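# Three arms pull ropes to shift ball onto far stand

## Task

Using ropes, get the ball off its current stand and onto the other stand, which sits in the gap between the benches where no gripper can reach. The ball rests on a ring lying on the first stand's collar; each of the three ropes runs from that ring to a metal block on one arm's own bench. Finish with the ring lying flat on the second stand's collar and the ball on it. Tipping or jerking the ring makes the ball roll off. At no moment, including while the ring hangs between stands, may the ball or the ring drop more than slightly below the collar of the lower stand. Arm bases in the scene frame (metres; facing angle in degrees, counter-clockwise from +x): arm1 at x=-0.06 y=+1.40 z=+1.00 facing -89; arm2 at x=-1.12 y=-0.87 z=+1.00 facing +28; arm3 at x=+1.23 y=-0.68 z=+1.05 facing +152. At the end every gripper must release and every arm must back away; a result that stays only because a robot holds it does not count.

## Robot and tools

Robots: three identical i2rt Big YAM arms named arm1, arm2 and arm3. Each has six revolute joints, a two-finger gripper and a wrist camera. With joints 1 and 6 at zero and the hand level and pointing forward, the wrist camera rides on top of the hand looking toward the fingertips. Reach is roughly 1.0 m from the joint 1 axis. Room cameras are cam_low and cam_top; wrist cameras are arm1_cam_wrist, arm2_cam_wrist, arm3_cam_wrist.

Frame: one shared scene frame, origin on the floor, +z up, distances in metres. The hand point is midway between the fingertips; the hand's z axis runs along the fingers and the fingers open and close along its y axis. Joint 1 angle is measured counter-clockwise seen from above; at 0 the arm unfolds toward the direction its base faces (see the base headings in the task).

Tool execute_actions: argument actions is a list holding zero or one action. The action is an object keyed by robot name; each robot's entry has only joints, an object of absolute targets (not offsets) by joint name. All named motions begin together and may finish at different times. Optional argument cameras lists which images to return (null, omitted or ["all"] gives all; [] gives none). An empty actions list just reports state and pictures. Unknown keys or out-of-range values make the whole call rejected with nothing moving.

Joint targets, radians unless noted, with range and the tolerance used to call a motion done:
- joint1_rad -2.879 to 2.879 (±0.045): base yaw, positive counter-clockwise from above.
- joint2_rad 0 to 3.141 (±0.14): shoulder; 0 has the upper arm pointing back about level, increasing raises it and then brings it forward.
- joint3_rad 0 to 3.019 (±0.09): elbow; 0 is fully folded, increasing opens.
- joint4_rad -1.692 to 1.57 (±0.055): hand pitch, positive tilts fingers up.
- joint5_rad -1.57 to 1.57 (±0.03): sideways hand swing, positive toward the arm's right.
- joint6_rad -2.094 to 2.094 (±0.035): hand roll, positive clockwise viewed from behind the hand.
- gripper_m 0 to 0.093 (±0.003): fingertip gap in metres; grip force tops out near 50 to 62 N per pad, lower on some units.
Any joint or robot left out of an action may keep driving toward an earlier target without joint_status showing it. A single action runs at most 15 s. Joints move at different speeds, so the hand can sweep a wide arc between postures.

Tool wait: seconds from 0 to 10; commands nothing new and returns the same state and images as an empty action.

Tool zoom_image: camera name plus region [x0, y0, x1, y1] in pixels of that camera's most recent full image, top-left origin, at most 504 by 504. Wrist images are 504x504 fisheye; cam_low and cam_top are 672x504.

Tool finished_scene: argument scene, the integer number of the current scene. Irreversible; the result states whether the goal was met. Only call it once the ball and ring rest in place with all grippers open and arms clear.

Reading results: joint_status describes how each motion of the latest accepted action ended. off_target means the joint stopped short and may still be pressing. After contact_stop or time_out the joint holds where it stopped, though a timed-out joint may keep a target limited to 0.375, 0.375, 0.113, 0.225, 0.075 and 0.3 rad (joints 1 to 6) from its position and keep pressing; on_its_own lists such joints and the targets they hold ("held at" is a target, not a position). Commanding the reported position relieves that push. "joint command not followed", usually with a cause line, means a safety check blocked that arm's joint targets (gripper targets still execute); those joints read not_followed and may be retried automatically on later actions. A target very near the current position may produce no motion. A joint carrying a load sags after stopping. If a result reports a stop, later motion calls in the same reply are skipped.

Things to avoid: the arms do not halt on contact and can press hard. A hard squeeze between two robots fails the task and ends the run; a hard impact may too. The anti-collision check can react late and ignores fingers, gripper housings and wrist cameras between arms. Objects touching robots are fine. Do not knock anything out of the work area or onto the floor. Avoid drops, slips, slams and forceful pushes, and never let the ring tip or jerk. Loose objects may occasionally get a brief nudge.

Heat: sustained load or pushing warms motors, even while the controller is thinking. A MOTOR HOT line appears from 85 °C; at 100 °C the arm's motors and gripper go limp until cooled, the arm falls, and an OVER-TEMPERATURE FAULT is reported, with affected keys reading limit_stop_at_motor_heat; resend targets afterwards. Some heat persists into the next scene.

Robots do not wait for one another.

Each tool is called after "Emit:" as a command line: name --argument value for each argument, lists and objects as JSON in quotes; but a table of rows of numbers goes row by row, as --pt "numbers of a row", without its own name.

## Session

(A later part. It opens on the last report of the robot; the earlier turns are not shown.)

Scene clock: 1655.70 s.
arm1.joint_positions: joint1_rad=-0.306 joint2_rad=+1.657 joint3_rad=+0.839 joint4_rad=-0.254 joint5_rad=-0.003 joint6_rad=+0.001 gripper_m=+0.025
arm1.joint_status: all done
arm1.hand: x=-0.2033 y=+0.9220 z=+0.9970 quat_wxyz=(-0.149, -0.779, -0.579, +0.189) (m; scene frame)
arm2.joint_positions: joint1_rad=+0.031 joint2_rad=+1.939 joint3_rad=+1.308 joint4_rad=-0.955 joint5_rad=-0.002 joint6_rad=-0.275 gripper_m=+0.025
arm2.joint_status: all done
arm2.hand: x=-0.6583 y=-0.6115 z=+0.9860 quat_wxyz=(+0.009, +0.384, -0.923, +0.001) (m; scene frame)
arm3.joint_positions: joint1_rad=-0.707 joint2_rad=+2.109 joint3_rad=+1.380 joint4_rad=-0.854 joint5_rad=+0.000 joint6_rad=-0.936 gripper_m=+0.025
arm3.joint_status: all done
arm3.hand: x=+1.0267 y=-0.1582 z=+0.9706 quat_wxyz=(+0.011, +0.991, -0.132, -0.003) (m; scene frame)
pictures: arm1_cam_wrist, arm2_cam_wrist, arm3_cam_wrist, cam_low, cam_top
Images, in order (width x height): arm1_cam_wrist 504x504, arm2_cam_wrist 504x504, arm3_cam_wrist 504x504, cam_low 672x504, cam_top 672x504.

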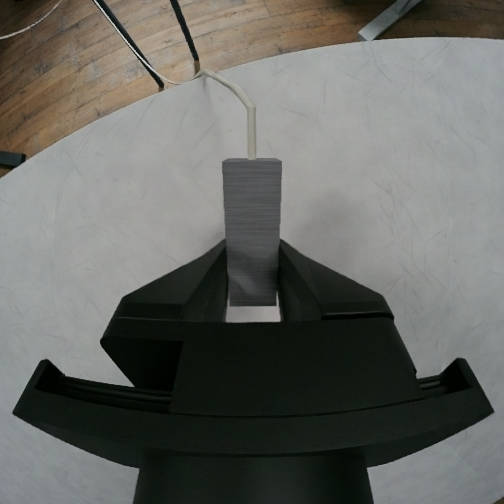

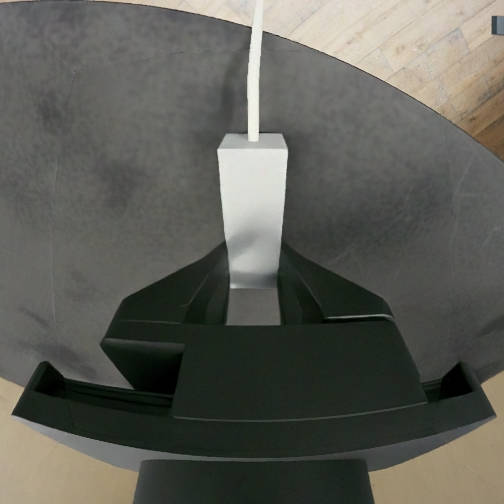

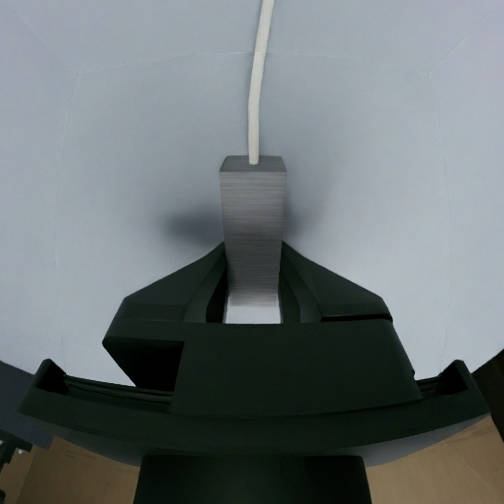

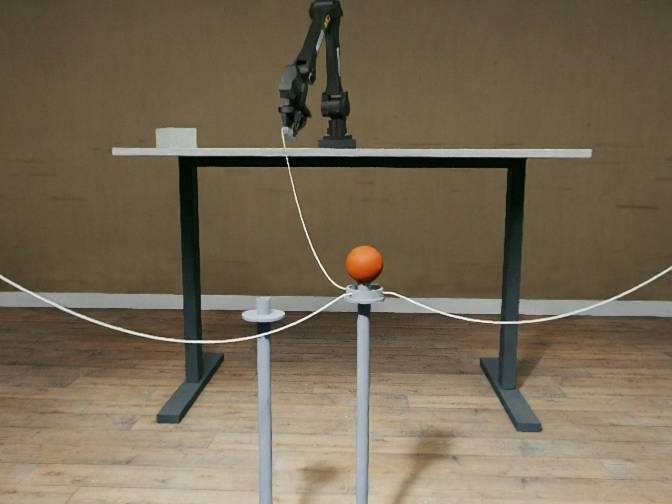

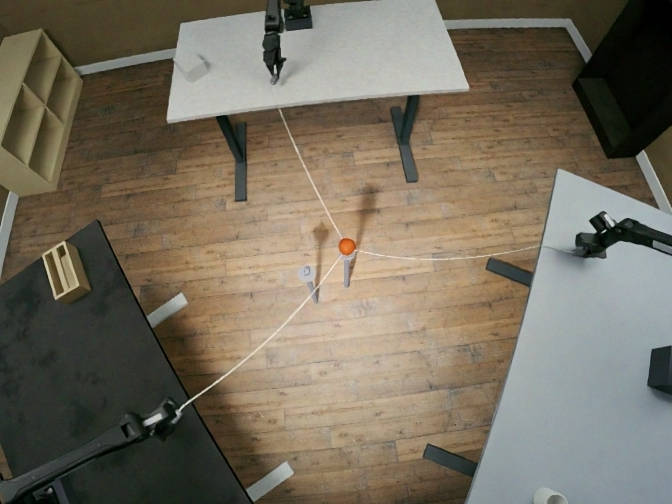

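Emit:
execute_actions --actions '[{"arm1":{"joints":{"joint4_rad":-0.616}},"arm2":{"joints":{"joint3_rad":1.288}},"arm3":{"joints":{"gripper_m":0.055}}}]'

Emit:
zoom_image --camera "cam_low" --region '[265, 110, 325, 160]'

Scene clock: 1686.50 s.
arm1.joint_positions: joint1_rad=-0.306 joint2_rad=+1.656 joint3_rad=+0.839 joint4_rad=-0.603 joint5_rad=-0.003 joint6_rad=+0.001 gripper_m=+0.025
arm1.joint_status: all done
arm1.hand: x=-0.1798 y=+0.9998 z=+0.9710 quat_wxyz=(-0.047, -0.800, -0.596, +0.051) (m; scene frame)
arm2.joint_positions: joint1_rad=+0.031 joint2_rad=+1.939 joint3_rad=+1.299 joint4_rad=-0.954 joint5_rad=-0.002 joint6_rad=-0.275 gripper_m=+0.025
arm2.joint_status: all done
arm2.hand: x=-0.6619 y=-0.6135 z=+0.9834 quat_wxyz=(+0.013, +0.384, -0.923, +0.001) (m; scene frame)
arm3.joint_positions: joint1_rad=-0.707 joint2_rad=+2.109 joint3_rad=+1.380 joint4_rad=-0.853 joint5_rad=+0.000 joint6_rad=-0.936 gripper_m=+0.055
arm3.joint_status: all done
arm3.hand: x=+1.0267 y=-0.1581 z=+0.9706 quat_wxyz=(+0.011, +0.991, -0.132, -0.003) (m; scene frame)
pictures: arm1_cam_wrist, arm2_cam_wrist, arm3_cam_wrist, cam_low, cam_top
Images, in order (width x height): arm1_cam_wrist 504x504, arm2_cam_wrist 504x504, arm3_cam_wrist 504x504, cam_low 672x504, cam_top 672x504.

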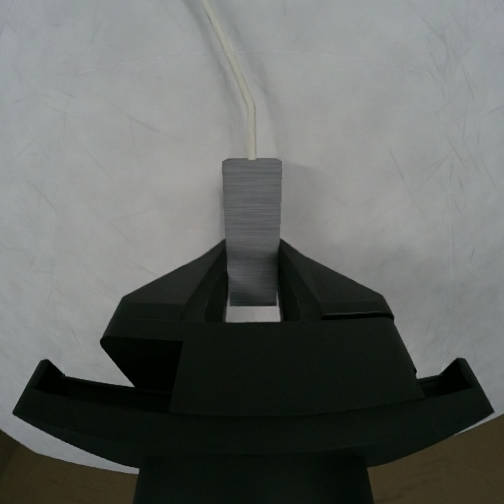

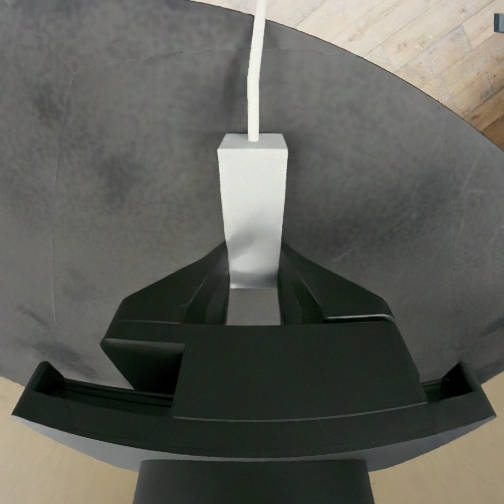

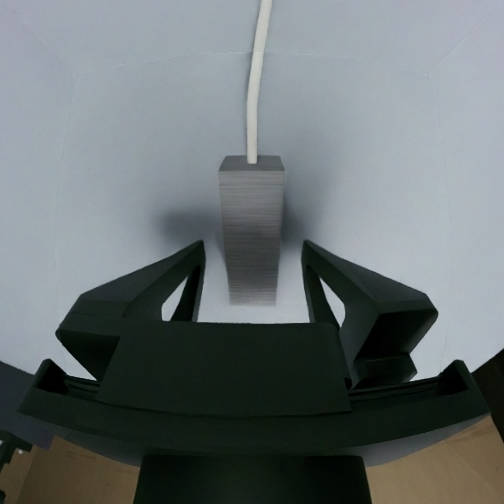

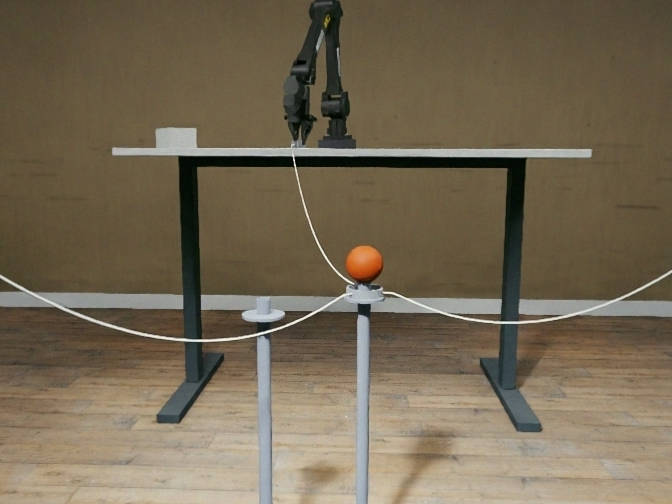

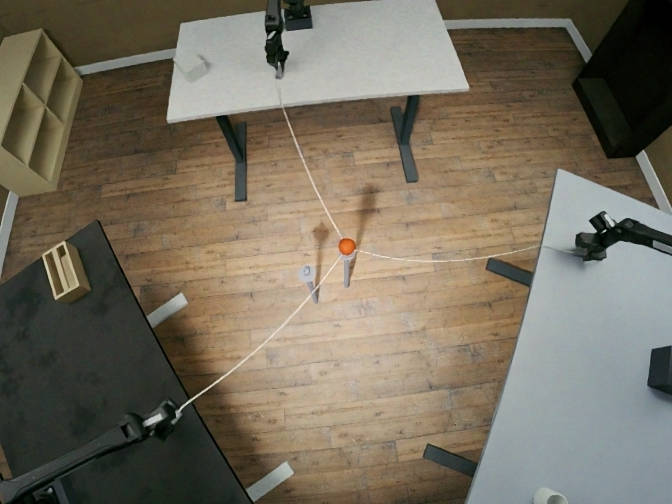

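Region (265, 110, 325, 160) of cam_low's 672x504 image, scaled by 8.400, with more detail than that image has.

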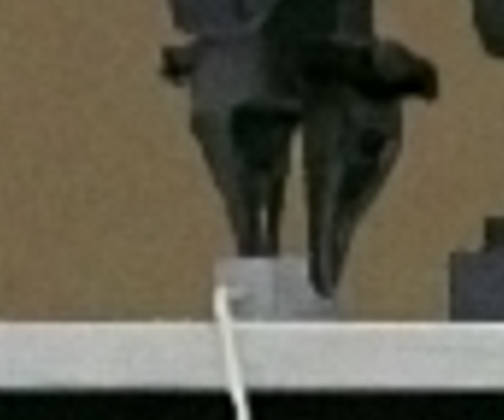

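Emit:
execute_actions --actions '[{"arm1":{"joints":{"gripper_m":0.055}},"arm2":{"joints":{"gripper_m":0.055}}}]' --cameras '["arm1_cam_wrist","arm2_cam_wrist"]'

Emit:
execute_actions --actions '[{"arm1":{"joints":{"joint2_rad":1.2}},"arm2":{"joints":{"joint2_rad":1.55}},"arm3":{"joints":{"joint2_rad":1.7}}}]'

Emit:
zoom_image --camera "cam_low" --region '[310, 210, 420, 320]'

Scene clock: 1694.37 s.
arm1.joint_positions: joint1_rad=-0.306 joint2_rad=+1.651 joint3_rad=+0.839 joint4_rad=-0.603 joint5_rad=-0.003 joint6_rad=+0.001 gripper_m=+0.055
arm1.joint_status: all done
arm1.hand: x=-0.1801 y=+0.9989 z=+0.9733 quat_wxyz=(-0.048, -0.800, -0.595, +0.053) (m; scene frame)
arm2.joint_positions: joint1_rad=+0.031 joint2_rad=+1.933 joint3_rad=+1.299 joint4_rad=-0.954 joint5_rad=-0.002 joint6_rad=-0.275 gripper_m=+0.055
arm2.joint_status: all done
arm2.hand: x=-0.6612 y=-0.6131 z=+0.9862 quat_wxyz=(+0.010, +0.384, -0.923, +0.001) (m; scene frame)
arm3.joint_positions: joint1_rad=-0.707 joint2_rad=+2.109 joint3_rad=+1.380 joint4_rad=-0.853 joint5_rad=+0.000 joint6_rad=-0.936 gripper_m=+0.055
arm3.joint_status: not commanded
arm3.hand: x=+1.0267 y=-0.1581 z=+0.9706 quat_wxyz=(+0.011, +0.991, -0.132, -0.003) (m; scene frame)
pictures: arm1_cam_wrist, arm2_cam_wrist
Images, in order (width x height): arm1_cam_wrist 504x504, arm2_cam_wrist 504x504.

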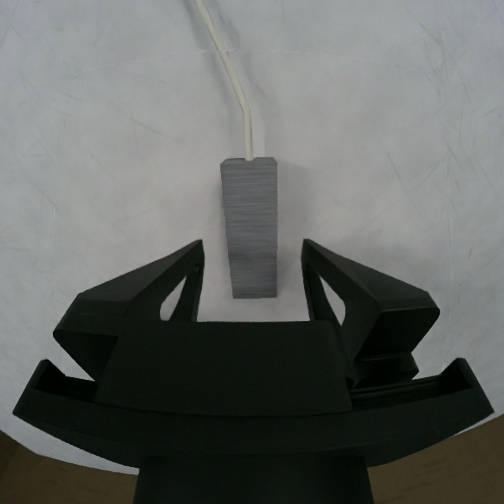

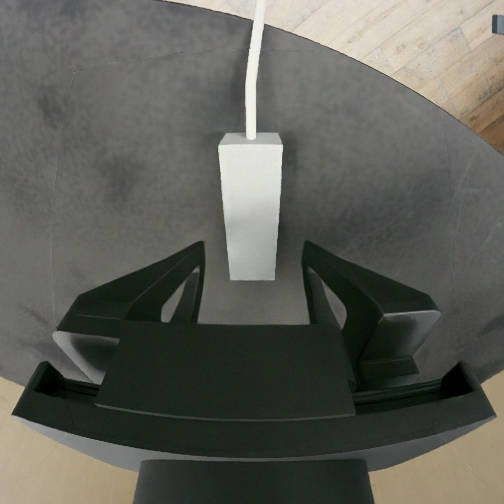

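Scene clock: 1695.80 s.
arm1.joint_positions: joint1_rad=-0.306 joint2_rad=+1.191 joint3_rad=+0.839 joint4_rad=-0.604 joint5_rad=-0.003 joint6_rad=+0.001 gripper_m=+0.055
arm1.joint_status: all done
arm1.hand: x=-0.1898 y=+0.9741 z=+1.1653 quat_wxyz=(-0.183, -0.767, -0.569, +0.234) (m; scene frame)
arm2.joint_positions: joint1_rad=+0.031 joint2_rad=+1.543 joint3_rad=+1.292 joint4_rad=-0.953 joint5_rad=-0.002 joint6_rad=-0.275 gripper_m=+0.055
arm2.joint_status: all done
arm2.hand: x=-0.6480 y=-0.6055 z=+1.1842 quat_wxyz=(-0.179, +0.378, -0.908, -0.022) (m; scene frame)
arm3.joint_positions: joint1_rad=-0.707 joint2_rad=+1.689 joint3_rad=+1.379 joint4_rad=-0.851 joint5_rad=+0.000 joint6_rad=-0.936 gripper_m=+0.055
arm3.joint_status: all done
arm3.hand: x=+1.0155 y=-0.1191 z=+1.2064 quat_wxyz=(-0.173, +0.971, -0.131, -0.104) (m; scene frame)
pictures: arm1_cam_wrist, arm2_cam_wrist, arm3_cam_wrist, cam_low, cam_top
Images, in order (width x height): arm1_cam_wrist 504x504, arm2_cam_wrist 504x504, arm3_cam_wrist 504x504, cam_low 672x504, cam_top 672x504.

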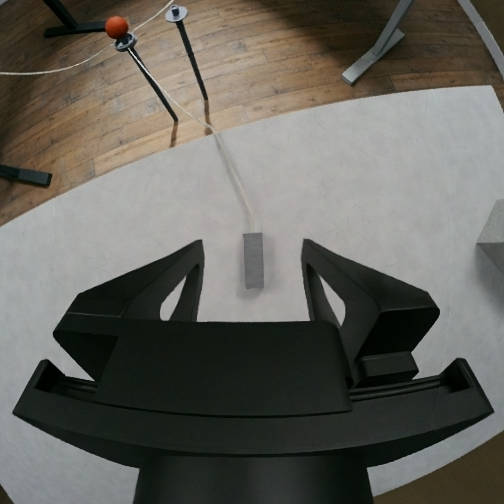

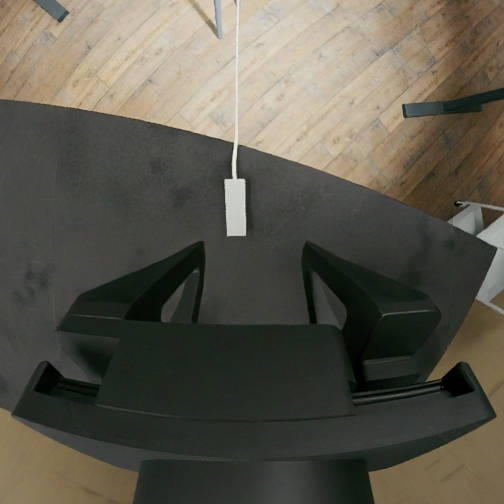

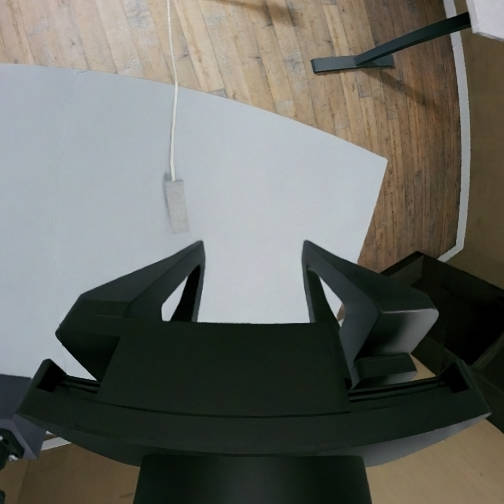

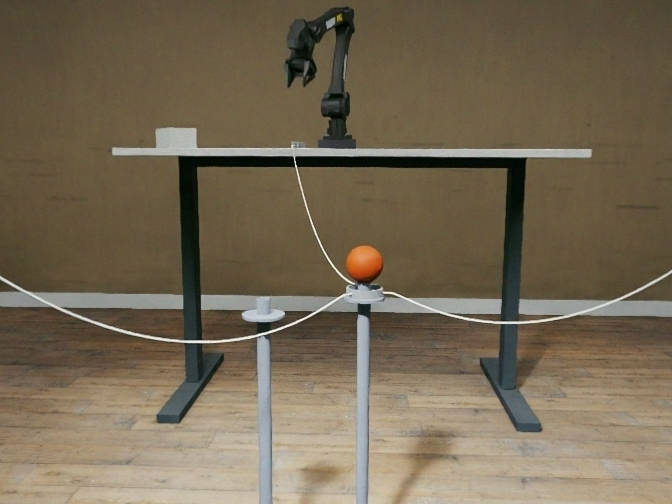

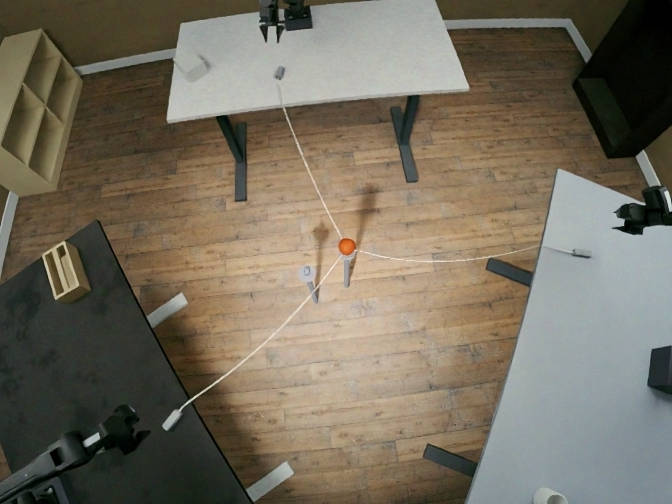

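Region (310, 210, 420, 320) of cam_low's 672x504 image, scaled by 4.582, with more detail than that image has.

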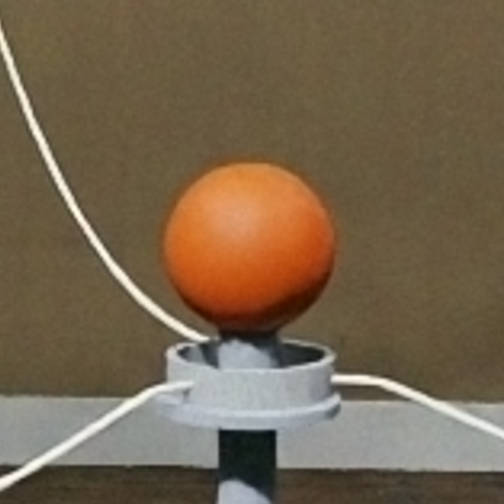

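The ball is on stand 2, the ring is on its collar, and all three blocks are released.

Emit:
finished_scene --scene 1

The scene is finished: the task was done.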